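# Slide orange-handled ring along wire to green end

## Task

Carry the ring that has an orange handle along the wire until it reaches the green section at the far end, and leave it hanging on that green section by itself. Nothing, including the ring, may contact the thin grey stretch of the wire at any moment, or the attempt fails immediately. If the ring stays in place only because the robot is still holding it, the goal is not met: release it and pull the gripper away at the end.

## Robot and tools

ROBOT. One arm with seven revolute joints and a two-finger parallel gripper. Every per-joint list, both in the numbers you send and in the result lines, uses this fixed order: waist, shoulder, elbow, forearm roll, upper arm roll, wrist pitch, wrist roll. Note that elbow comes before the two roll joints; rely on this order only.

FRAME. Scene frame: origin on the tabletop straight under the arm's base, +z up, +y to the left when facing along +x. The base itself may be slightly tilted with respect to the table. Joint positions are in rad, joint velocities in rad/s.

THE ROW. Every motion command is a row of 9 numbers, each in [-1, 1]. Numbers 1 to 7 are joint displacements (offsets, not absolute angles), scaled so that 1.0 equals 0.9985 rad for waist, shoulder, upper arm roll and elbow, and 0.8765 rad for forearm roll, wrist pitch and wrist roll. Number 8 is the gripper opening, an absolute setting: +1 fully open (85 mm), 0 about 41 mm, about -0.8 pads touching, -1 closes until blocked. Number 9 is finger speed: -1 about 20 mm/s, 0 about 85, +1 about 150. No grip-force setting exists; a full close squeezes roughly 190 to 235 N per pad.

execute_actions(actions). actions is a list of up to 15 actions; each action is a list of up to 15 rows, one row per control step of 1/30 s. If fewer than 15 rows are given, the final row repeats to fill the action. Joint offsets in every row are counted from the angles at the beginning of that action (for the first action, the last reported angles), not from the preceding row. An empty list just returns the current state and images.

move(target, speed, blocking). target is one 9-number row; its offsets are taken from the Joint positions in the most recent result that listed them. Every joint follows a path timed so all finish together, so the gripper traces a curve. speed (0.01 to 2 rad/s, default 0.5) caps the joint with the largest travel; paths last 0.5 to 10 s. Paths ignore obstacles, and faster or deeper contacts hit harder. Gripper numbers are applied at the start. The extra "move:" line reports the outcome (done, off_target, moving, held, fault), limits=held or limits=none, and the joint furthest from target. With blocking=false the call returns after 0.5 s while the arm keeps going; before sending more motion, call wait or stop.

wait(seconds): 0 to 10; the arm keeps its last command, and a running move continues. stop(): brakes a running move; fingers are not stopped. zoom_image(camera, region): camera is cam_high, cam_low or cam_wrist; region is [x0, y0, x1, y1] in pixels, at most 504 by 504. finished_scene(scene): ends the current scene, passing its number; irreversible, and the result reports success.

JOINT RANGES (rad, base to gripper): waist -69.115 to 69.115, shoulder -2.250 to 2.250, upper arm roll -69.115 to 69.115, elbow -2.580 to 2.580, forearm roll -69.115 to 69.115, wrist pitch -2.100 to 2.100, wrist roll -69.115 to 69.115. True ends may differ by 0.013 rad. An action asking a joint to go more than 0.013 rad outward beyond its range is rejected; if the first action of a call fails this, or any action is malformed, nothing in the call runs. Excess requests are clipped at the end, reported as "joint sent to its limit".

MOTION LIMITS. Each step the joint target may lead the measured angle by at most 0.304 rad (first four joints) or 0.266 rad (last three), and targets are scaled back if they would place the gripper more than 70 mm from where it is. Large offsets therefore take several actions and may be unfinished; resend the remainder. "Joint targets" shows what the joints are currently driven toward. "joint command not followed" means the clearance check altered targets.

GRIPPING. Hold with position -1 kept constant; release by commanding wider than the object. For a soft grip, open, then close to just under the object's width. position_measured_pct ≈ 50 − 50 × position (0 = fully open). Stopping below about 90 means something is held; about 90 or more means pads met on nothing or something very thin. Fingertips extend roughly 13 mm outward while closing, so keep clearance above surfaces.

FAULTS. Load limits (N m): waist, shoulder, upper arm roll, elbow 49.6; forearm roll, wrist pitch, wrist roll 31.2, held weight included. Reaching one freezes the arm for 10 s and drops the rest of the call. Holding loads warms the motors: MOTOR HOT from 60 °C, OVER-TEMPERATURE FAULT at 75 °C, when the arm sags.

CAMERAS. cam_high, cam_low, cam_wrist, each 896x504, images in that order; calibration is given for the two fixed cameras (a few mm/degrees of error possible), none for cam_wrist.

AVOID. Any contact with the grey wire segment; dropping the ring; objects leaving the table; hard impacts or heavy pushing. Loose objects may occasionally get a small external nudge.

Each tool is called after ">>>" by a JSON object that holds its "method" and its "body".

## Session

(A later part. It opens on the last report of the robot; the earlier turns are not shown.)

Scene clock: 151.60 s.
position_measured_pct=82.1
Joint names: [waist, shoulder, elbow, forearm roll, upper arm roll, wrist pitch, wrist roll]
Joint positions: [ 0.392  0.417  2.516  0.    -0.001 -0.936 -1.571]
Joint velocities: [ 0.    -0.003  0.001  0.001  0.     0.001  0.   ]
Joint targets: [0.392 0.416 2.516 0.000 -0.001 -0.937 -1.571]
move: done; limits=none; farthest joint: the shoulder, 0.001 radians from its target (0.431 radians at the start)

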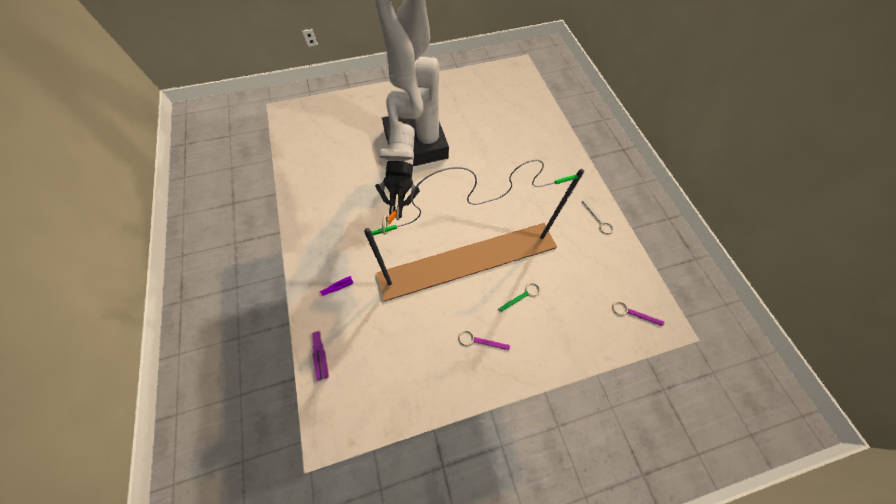

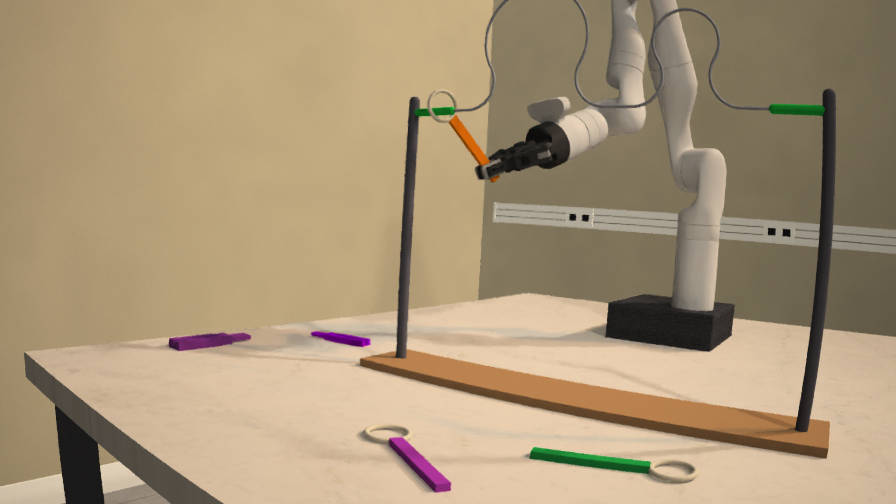

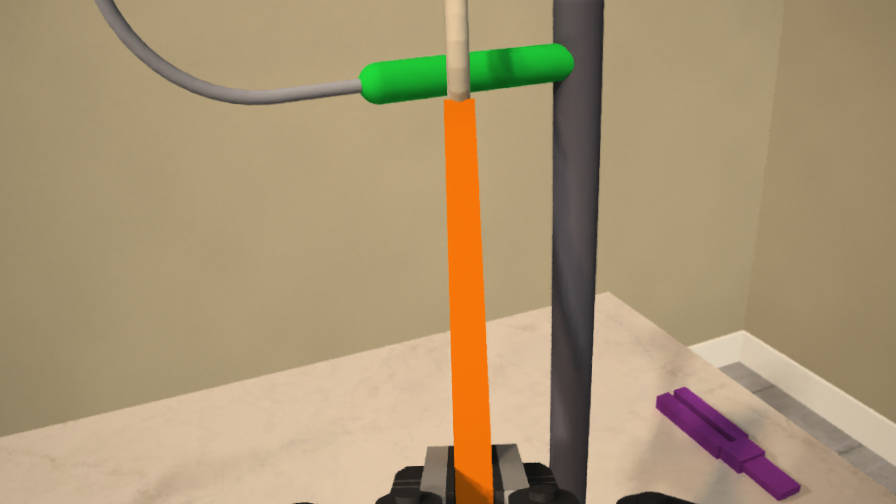

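>>> {"method": "move", "body": {"target": [0,-0.234,0,0,0,0.276,0,-0.655,-0.7], "speed": 0.22}}

>>> {"method": "move", "body": {"target": [0,-0.098,0,0,0,0.012,0,-0.655,-0.7], "speed": 0.12}}

>>> {"method": "move", "body": {"target": [0,-0.038,0,0,0,-0.052,0,-0.655,-0.7], "speed": 0.07}}

>>> {"method": "zoom_image", "body": {"camera": "cam_low", "region": [395,20,595,160]}}

Scene clock: 160.83 s.
position_measured_pct=82.1
Joint names: [waist, shoulder, elbow, forearm roll, upper arm roll, wrist pitch, wrist roll]
Joint positions: [ 0.392  0.185  2.516  0.    -0.001 -0.694 -1.571]
Joint velocities: [ 0.    -0.004  0.    -0.     0.001  0.001  0.   ]
Joint targets: [0.392 0.184 2.516 0.000 -0.001 -0.695 -1.571]
move: done; limits=none; farthest joint: the shoulder, 0.002 radians from its target (0.234 radians at the start)

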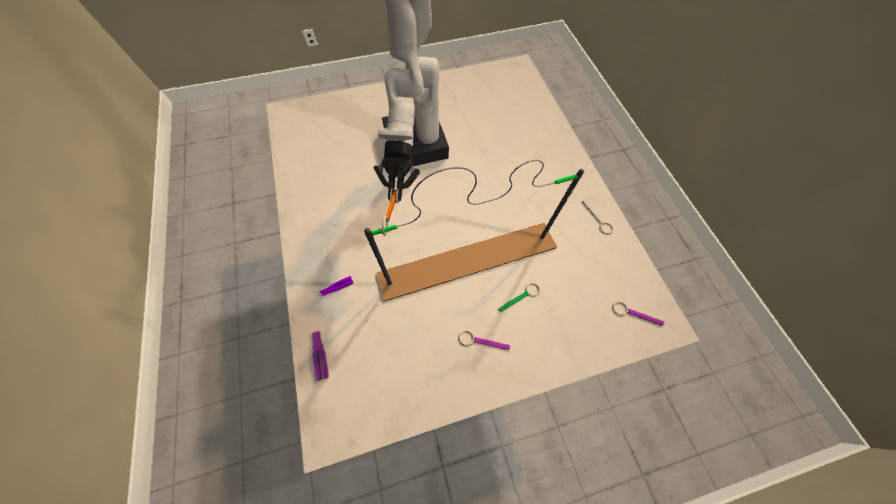

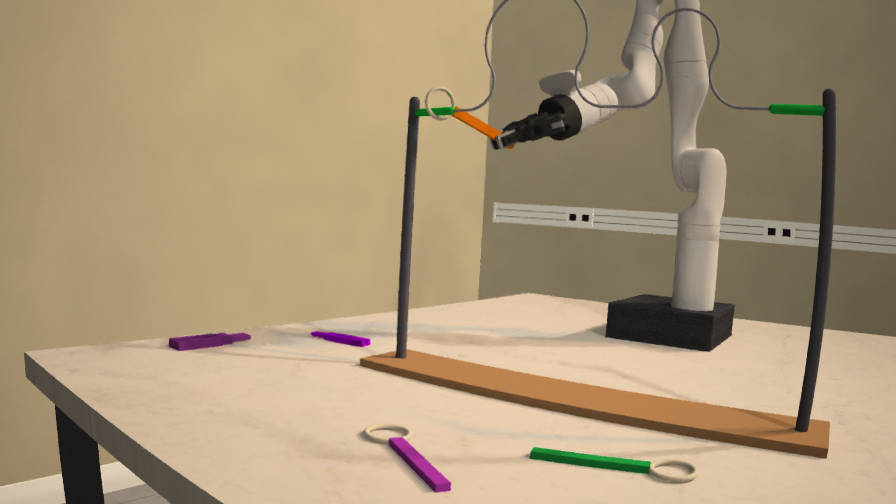

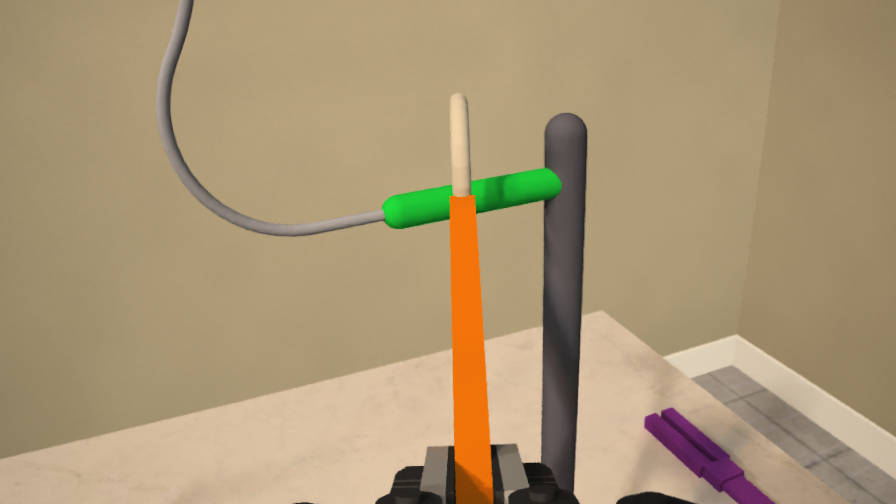

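Scene clock: 162.07 s.
position_measured_pct=82.1
Joint names: [waist, shoulder, elbow, forearm roll, upper arm roll, wrist pitch, wrist roll]
Joint positions: [ 0.392  0.089  2.516  0.    -0.001 -0.682 -1.571]
Joint velocities: [ 0.    -0.     0.001 -0.001  0.    -0.     0.001]
Joint targets: [0.392 0.087 2.516 0.000 -0.001 -0.683 -1.571]
move: done; limits=none; farthest joint: the shoulder, 0.002 radians from its target (0.098 radians at the start)

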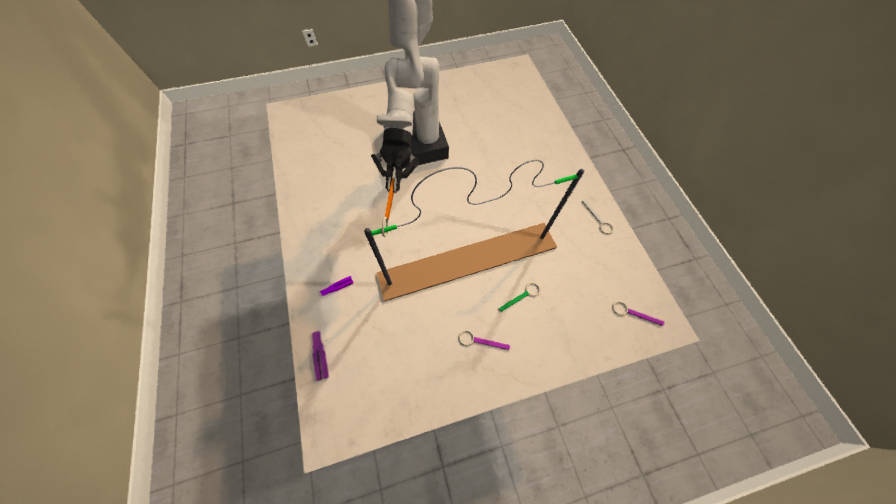

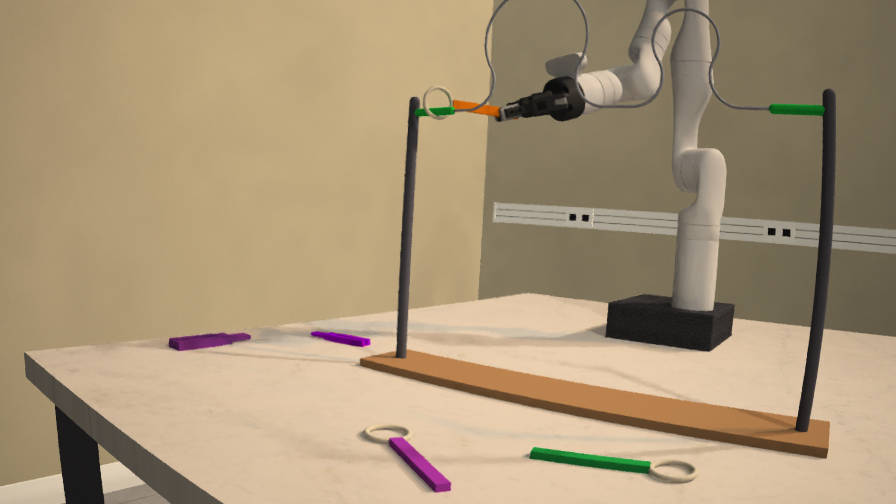

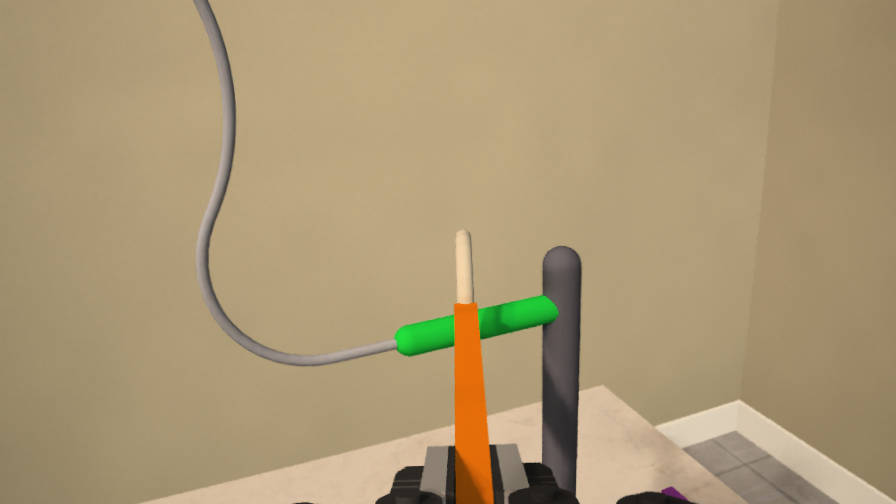

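Scene clock: 163.03 s.
position_measured_pct=82.1
Joint names: [waist, shoulder, elbow, forearm roll, upper arm roll, wrist pitch, wrist roll]
Joint positions: [ 0.392  0.053  2.517  0.    -0.001 -0.726 -1.571]
Joint velocities: [ 0.    -0.003  0.001  0.    -0.    -0.001  0.   ]
Joint targets: [0.392 0.051 2.516 0.000 -0.001 -0.728 -1.571]
move: done; limits=none; farthest joint: the shoulder, 0.002 radians from its target (0.038 radians at the start)

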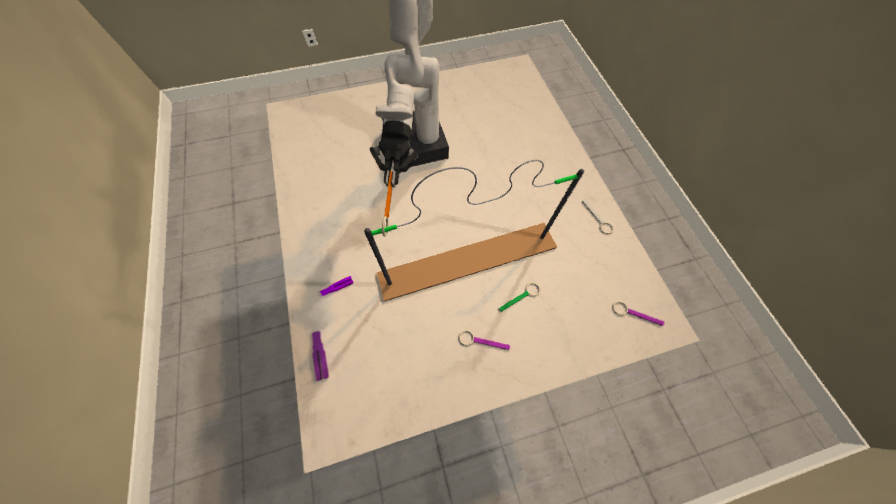

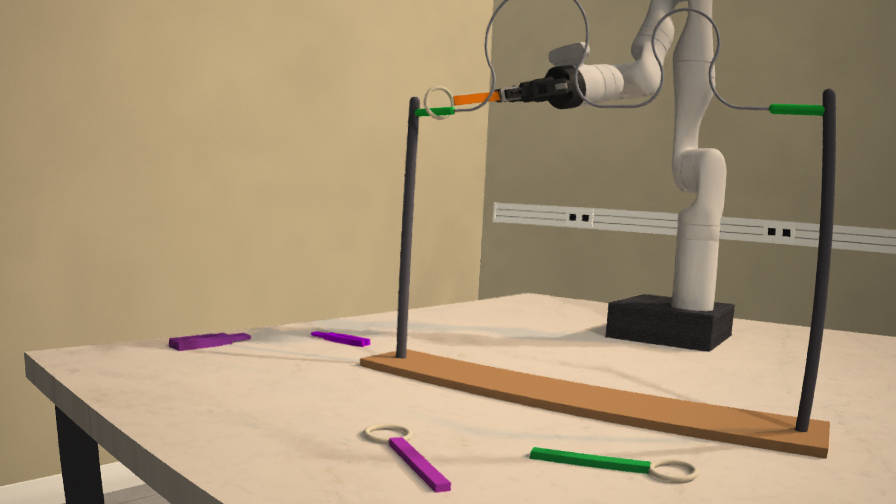

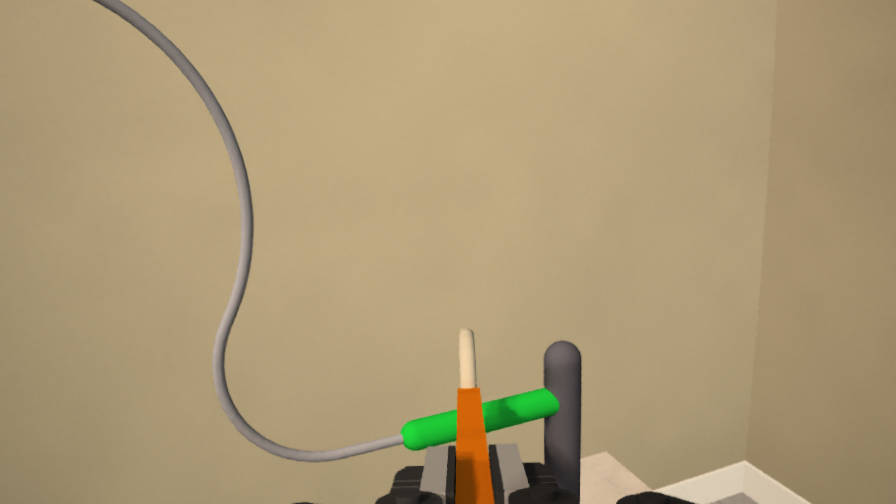

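Region (395, 20, 595, 160) of cam_low's 896x504 image, scaled by 2.520, with more detail than that image has; it fills the top 353 rows of this view, and the rest is white.

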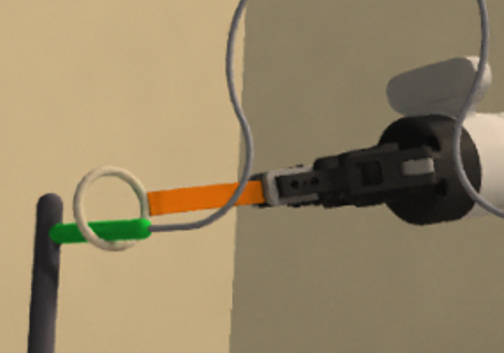

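>>> {"method": "move", "body": {"target": [0,-0.002,-0.001,0,0,-0.013,0,-0.655,-0.7], "speed": 0.05}}

>>> {"method": "move", "body": {"target": [0,0.030,-0.001,0,0,-0.012,0,-0.75,-0.7], "speed": 0.08}}

>>> {"method": "zoom_image", "body": {"camera": "cam_low", "region": [400,70,500,150]}}

>>> {"method": "zoom_image", "body": {"camera": "cam_high", "region": [360,200,420,255]}}

Scene clock: 173.17 s.
position_measured_pct=82.1
Joint names: [waist, shoulder, elbow, forearm roll, upper arm roll, wrist pitch, wrist roll]
Joint positions: [ 0.392  0.054  2.517  0.    -0.001 -0.735 -1.571]
Joint velocities: [ 0.     0.002 -0.     0.     0.    -0.002  0.   ]
Joint targets: [0.392 0.051 2.516 0.000 -0.001 -0.737 -1.571]
move: done; limits=none; farthest joint: the shoulder, 0.003 radians from its target (0.002 radians at the start)

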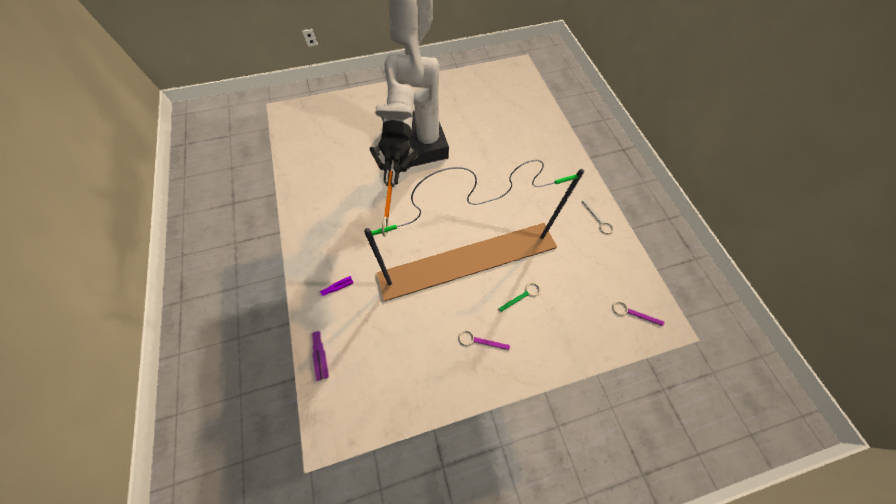

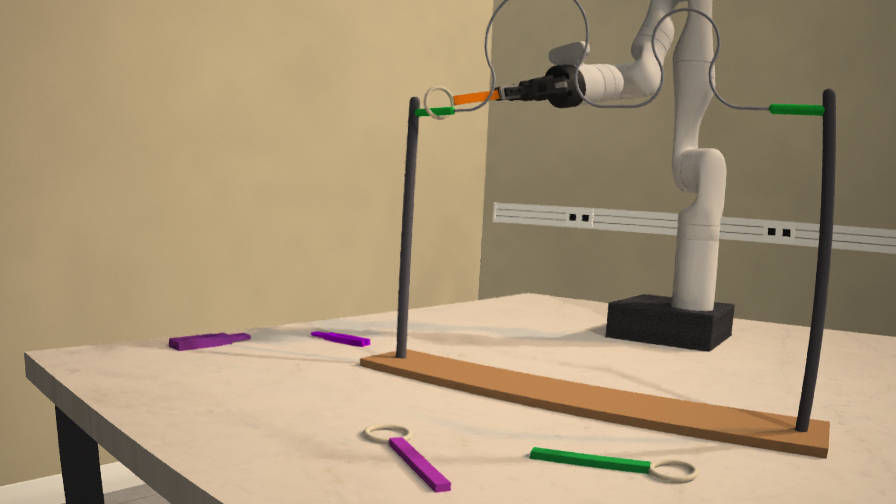

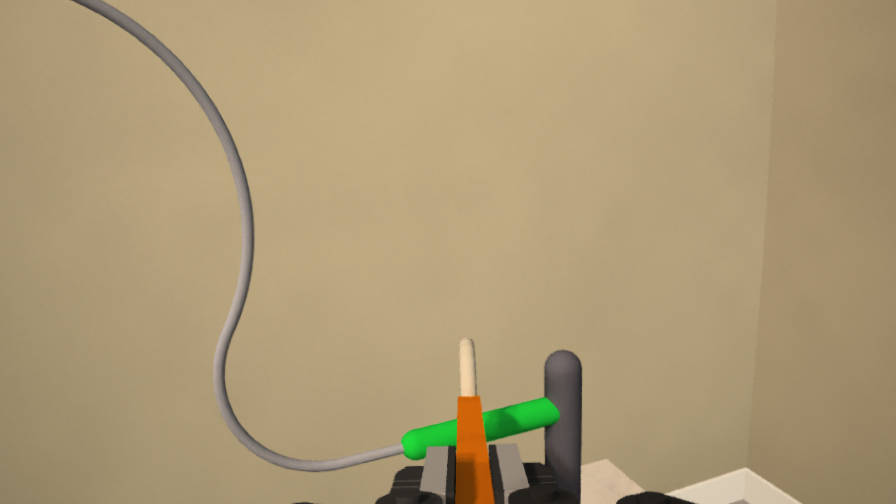

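Scene clock: 173.97 s.
position_measured_pct=83.3
Joint names: [waist, shoulder, elbow, forearm roll, upper arm roll, wrist pitch, wrist roll]
Joint positions: [ 0.392  0.083  2.516  0.    -0.001 -0.746 -1.571]
Joint velocities: [-0.     0.004  0.001  0.     0.    -0.     0.   ]
Joint targets: [0.392 0.084 2.516 0.000 -0.001 -0.746 -1.571]
move: done; limits=none; farthest joint: the waist, 0.000 radians from its target (0.000 radians at the start)

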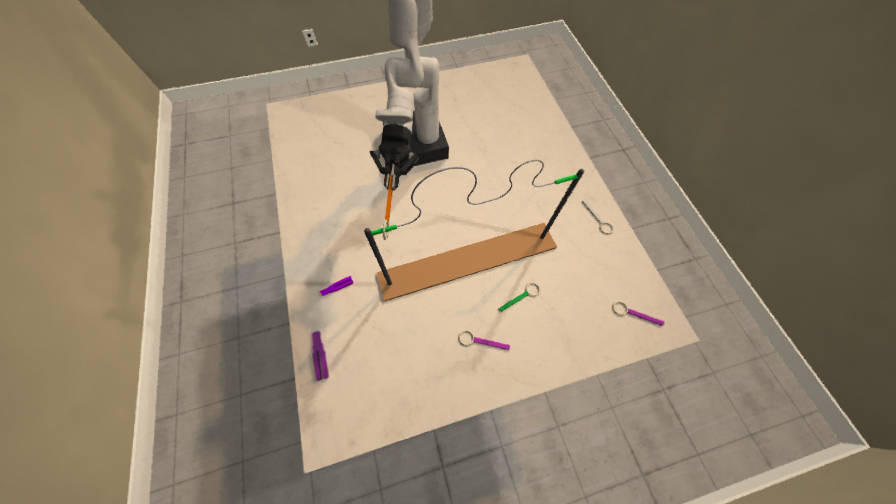

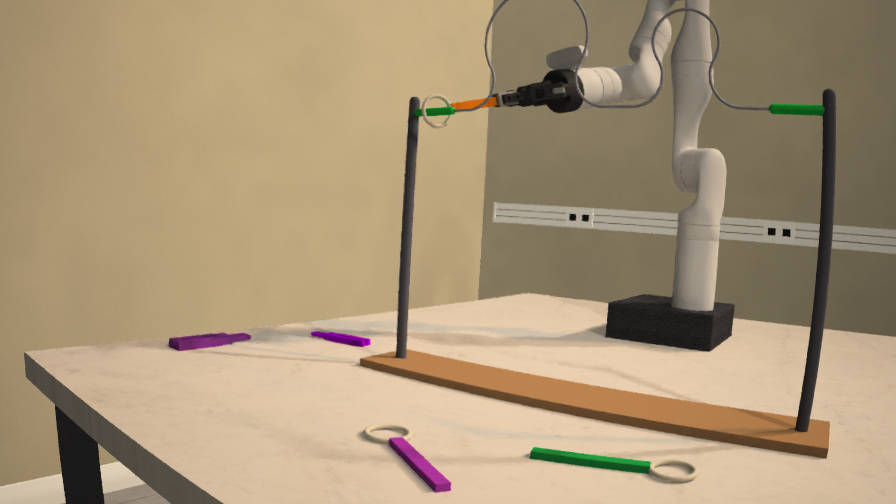

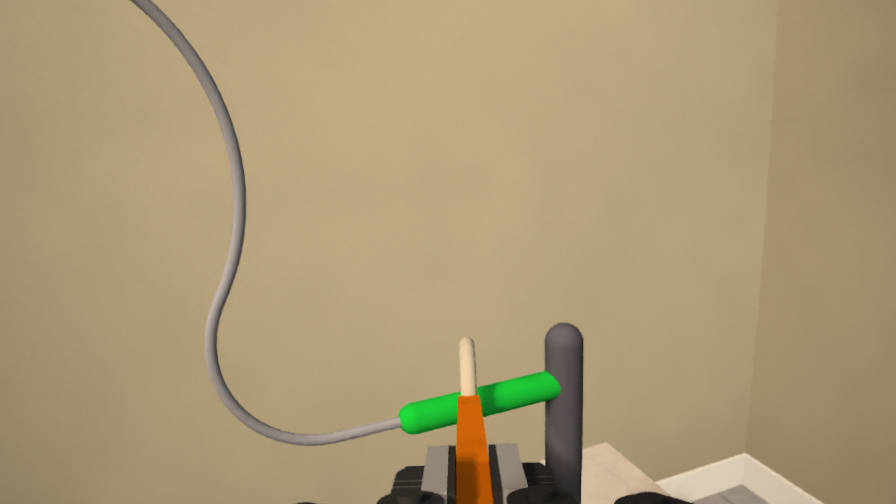

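Region (400, 70, 500, 150) of cam_low's 896x504 image, scaled by 5.040, with more detail than that image has; it fills the top 403 rows of this view, and the rest is white.

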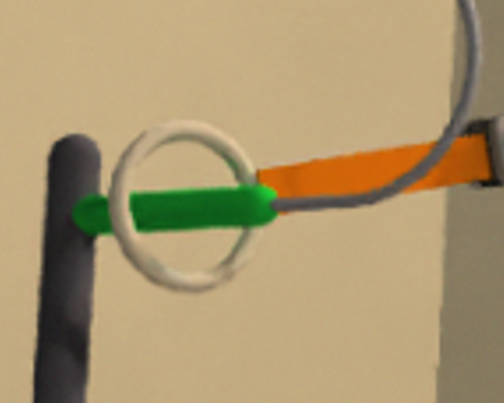

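Region (360, 200, 420, 255) of cam_high's 896x504 image, scaled by 8.400, with more detail than that image has; it fills the top 462 rows of this view, and the rest is white.

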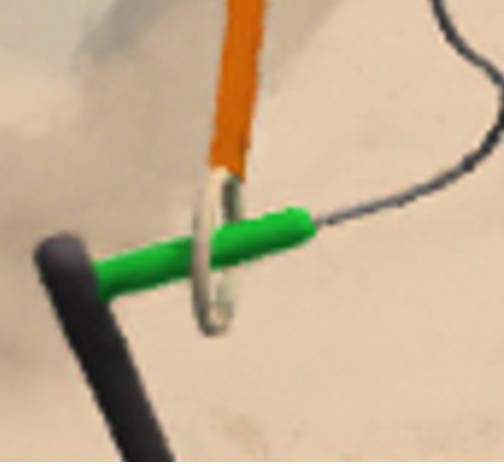

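>>> {"method": "move", "body": {"target": [-0.0807,-0.1035,0,0,0,0.1752,0.115,-0.75,-0.7], "speed": 0.25}}

>>> {"method": "move", "body": {"target": [-0.0435,-0.055,0,0,0,0.0625,-0.836,-0.75,-0.7], "speed": 0.9}}

>>> {"method": "zoom_image", "body": {"camera": "cam_low", "region": [440,60,540,140]}}

>>> {"method": "zoom_image", "body": {"camera": "cam_high", "region": [385,190,445,245]}}

Scene clock: 192.30 s.
position_measured_pct=83.3
Joint names: [waist, shoulder, elbow, forearm roll, upper arm roll, wrist pitch, wrist roll]
Joint positions: [ 0.312 -0.02   2.516  0.    -0.001 -0.592 -1.47 ]
Joint velocities: [-0.003 -0.003  0.001 -0.     0.001  0.001  0.001]
Joint targets: [0.311 -0.020 2.516 0.000 -0.001 -0.592 -1.470]
move: done; limits=none; farthest joint: the shoulder, 0.001 radians from its target (0.104 radians at the start)

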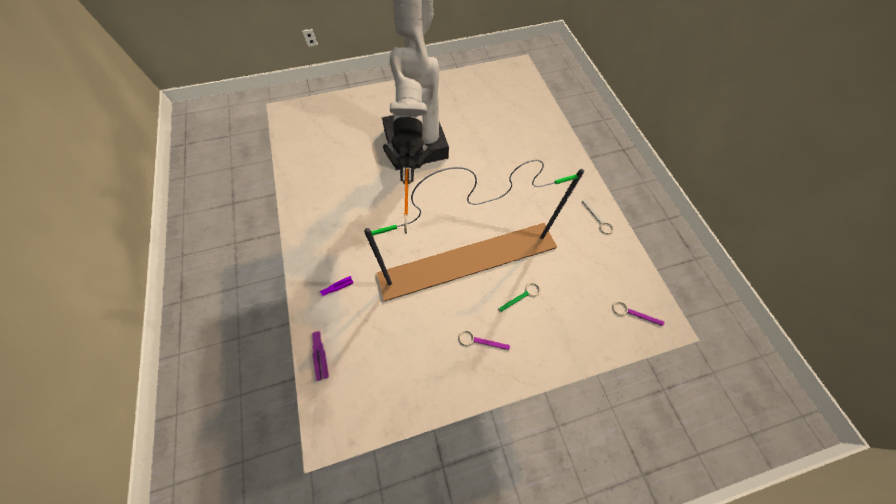

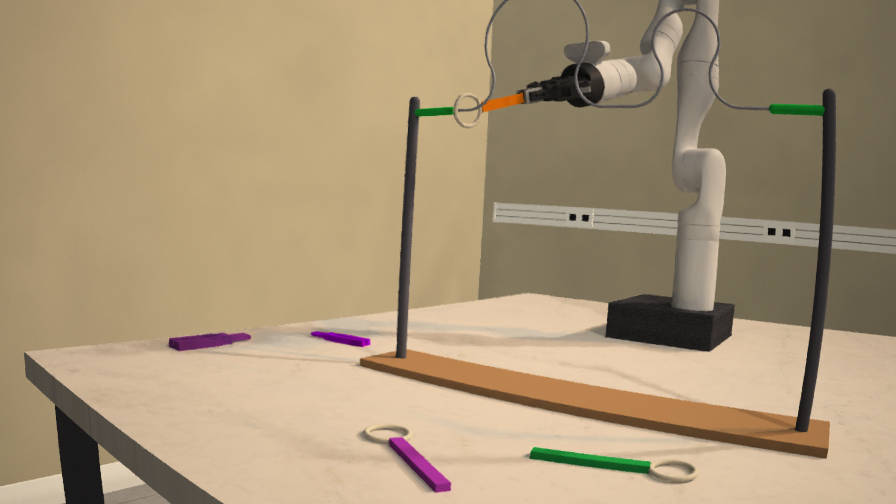

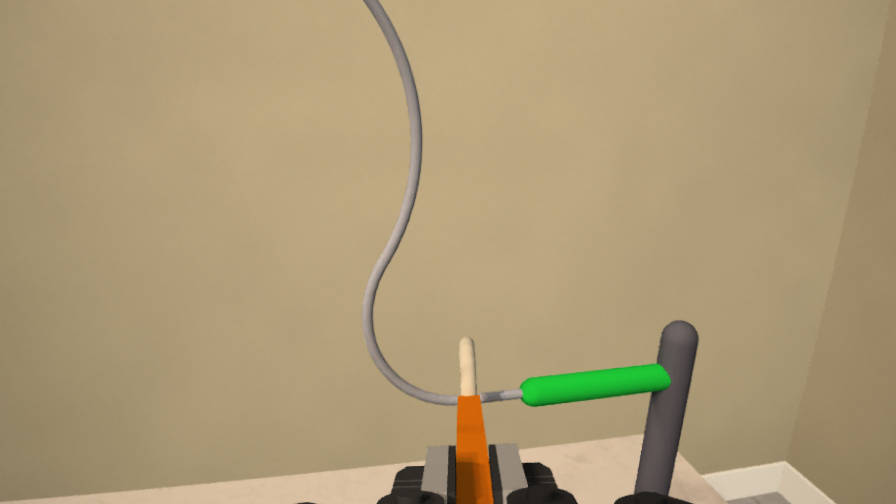

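Scene clock: 193.73 s.
position_measured_pct=83.3
Joint names: [waist, shoulder, elbow, forearm roll, upper arm roll, wrist pitch, wrist roll]
Joint positions: [ 0.268 -0.074  2.516  0.    -0.001 -0.537 -2.203]
Joint velocities: [-0.001 -0.001 -0.    -0.    -0.001  0.001 -0.001]
Joint targets: [0.268 -0.074 2.516 0.000 -0.001 -0.537 -2.203]
move: done; limits=none; farthest joint: the shoulder, 0.001 radians from its target (0.055 radians at the start)

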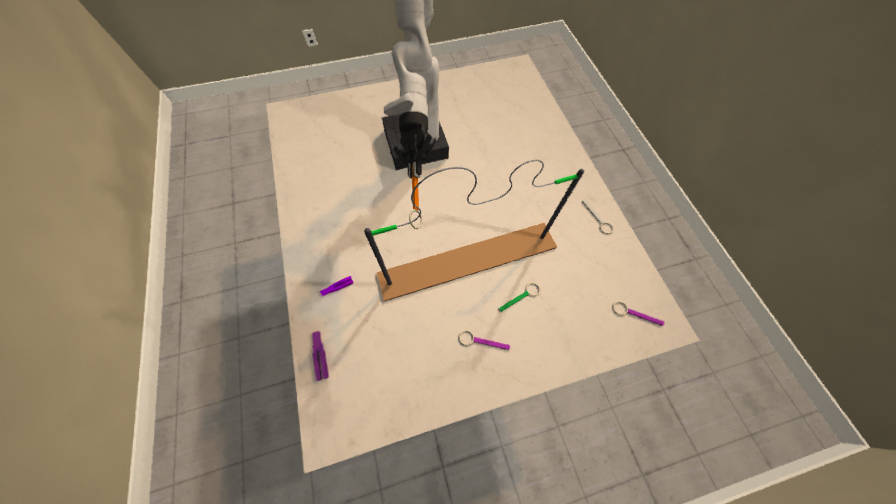

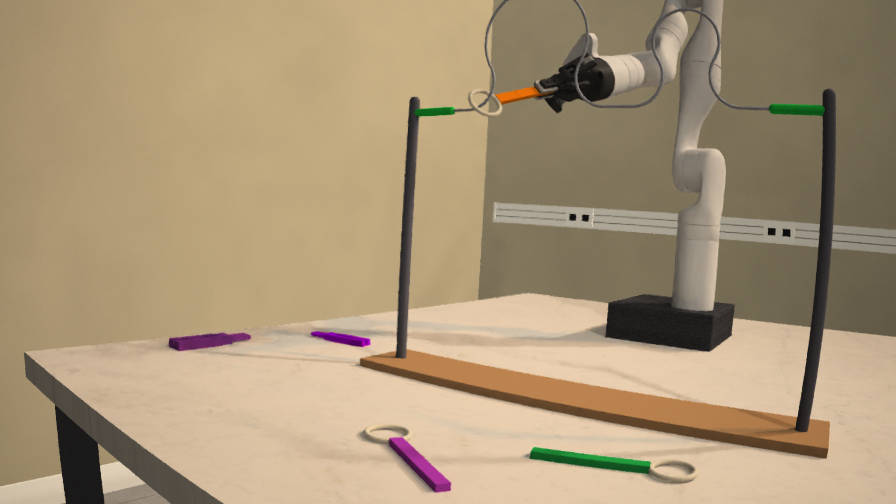

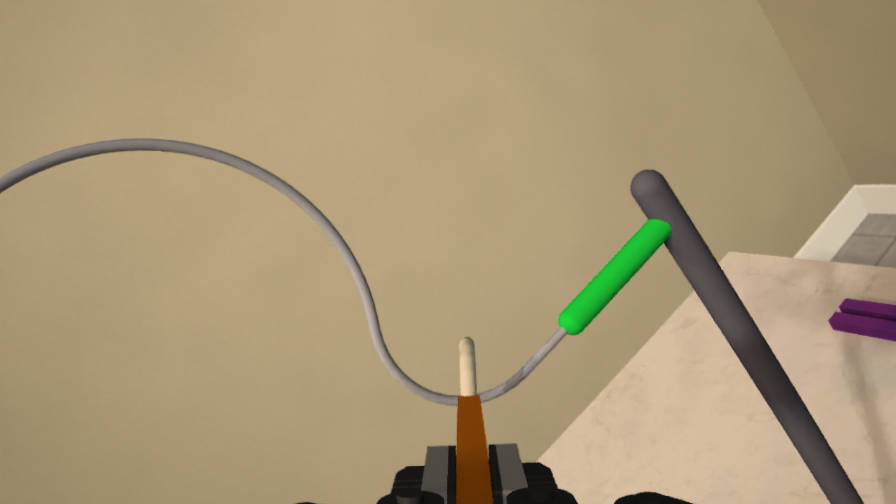

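Region (440, 60, 540, 140) of cam_low's 896x504 image, scaled by 5.040, with more detail than that image has; it fills the top 403 rows of this view, and the rest is white.

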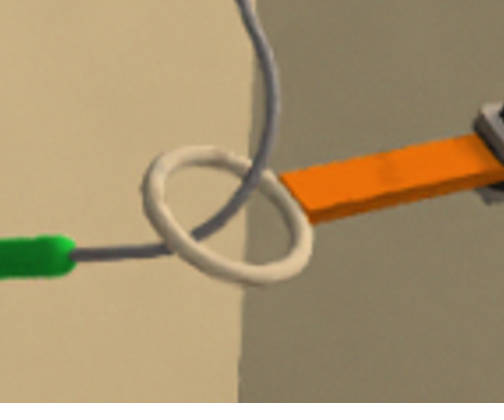

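Region (385, 190, 445, 245) of cam_high's 896x504 image, scaled by 8.400, with more detail than that image has; it fills the top 462 rows of this view, and the rest is white.

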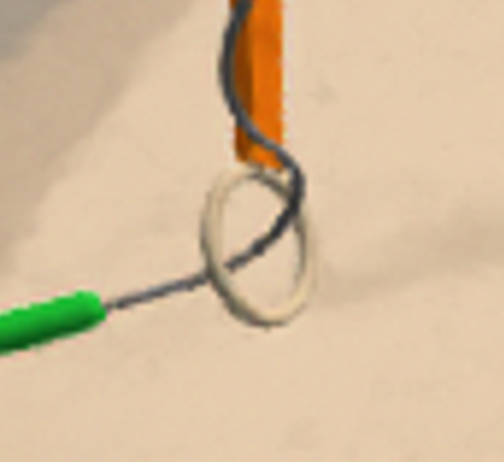

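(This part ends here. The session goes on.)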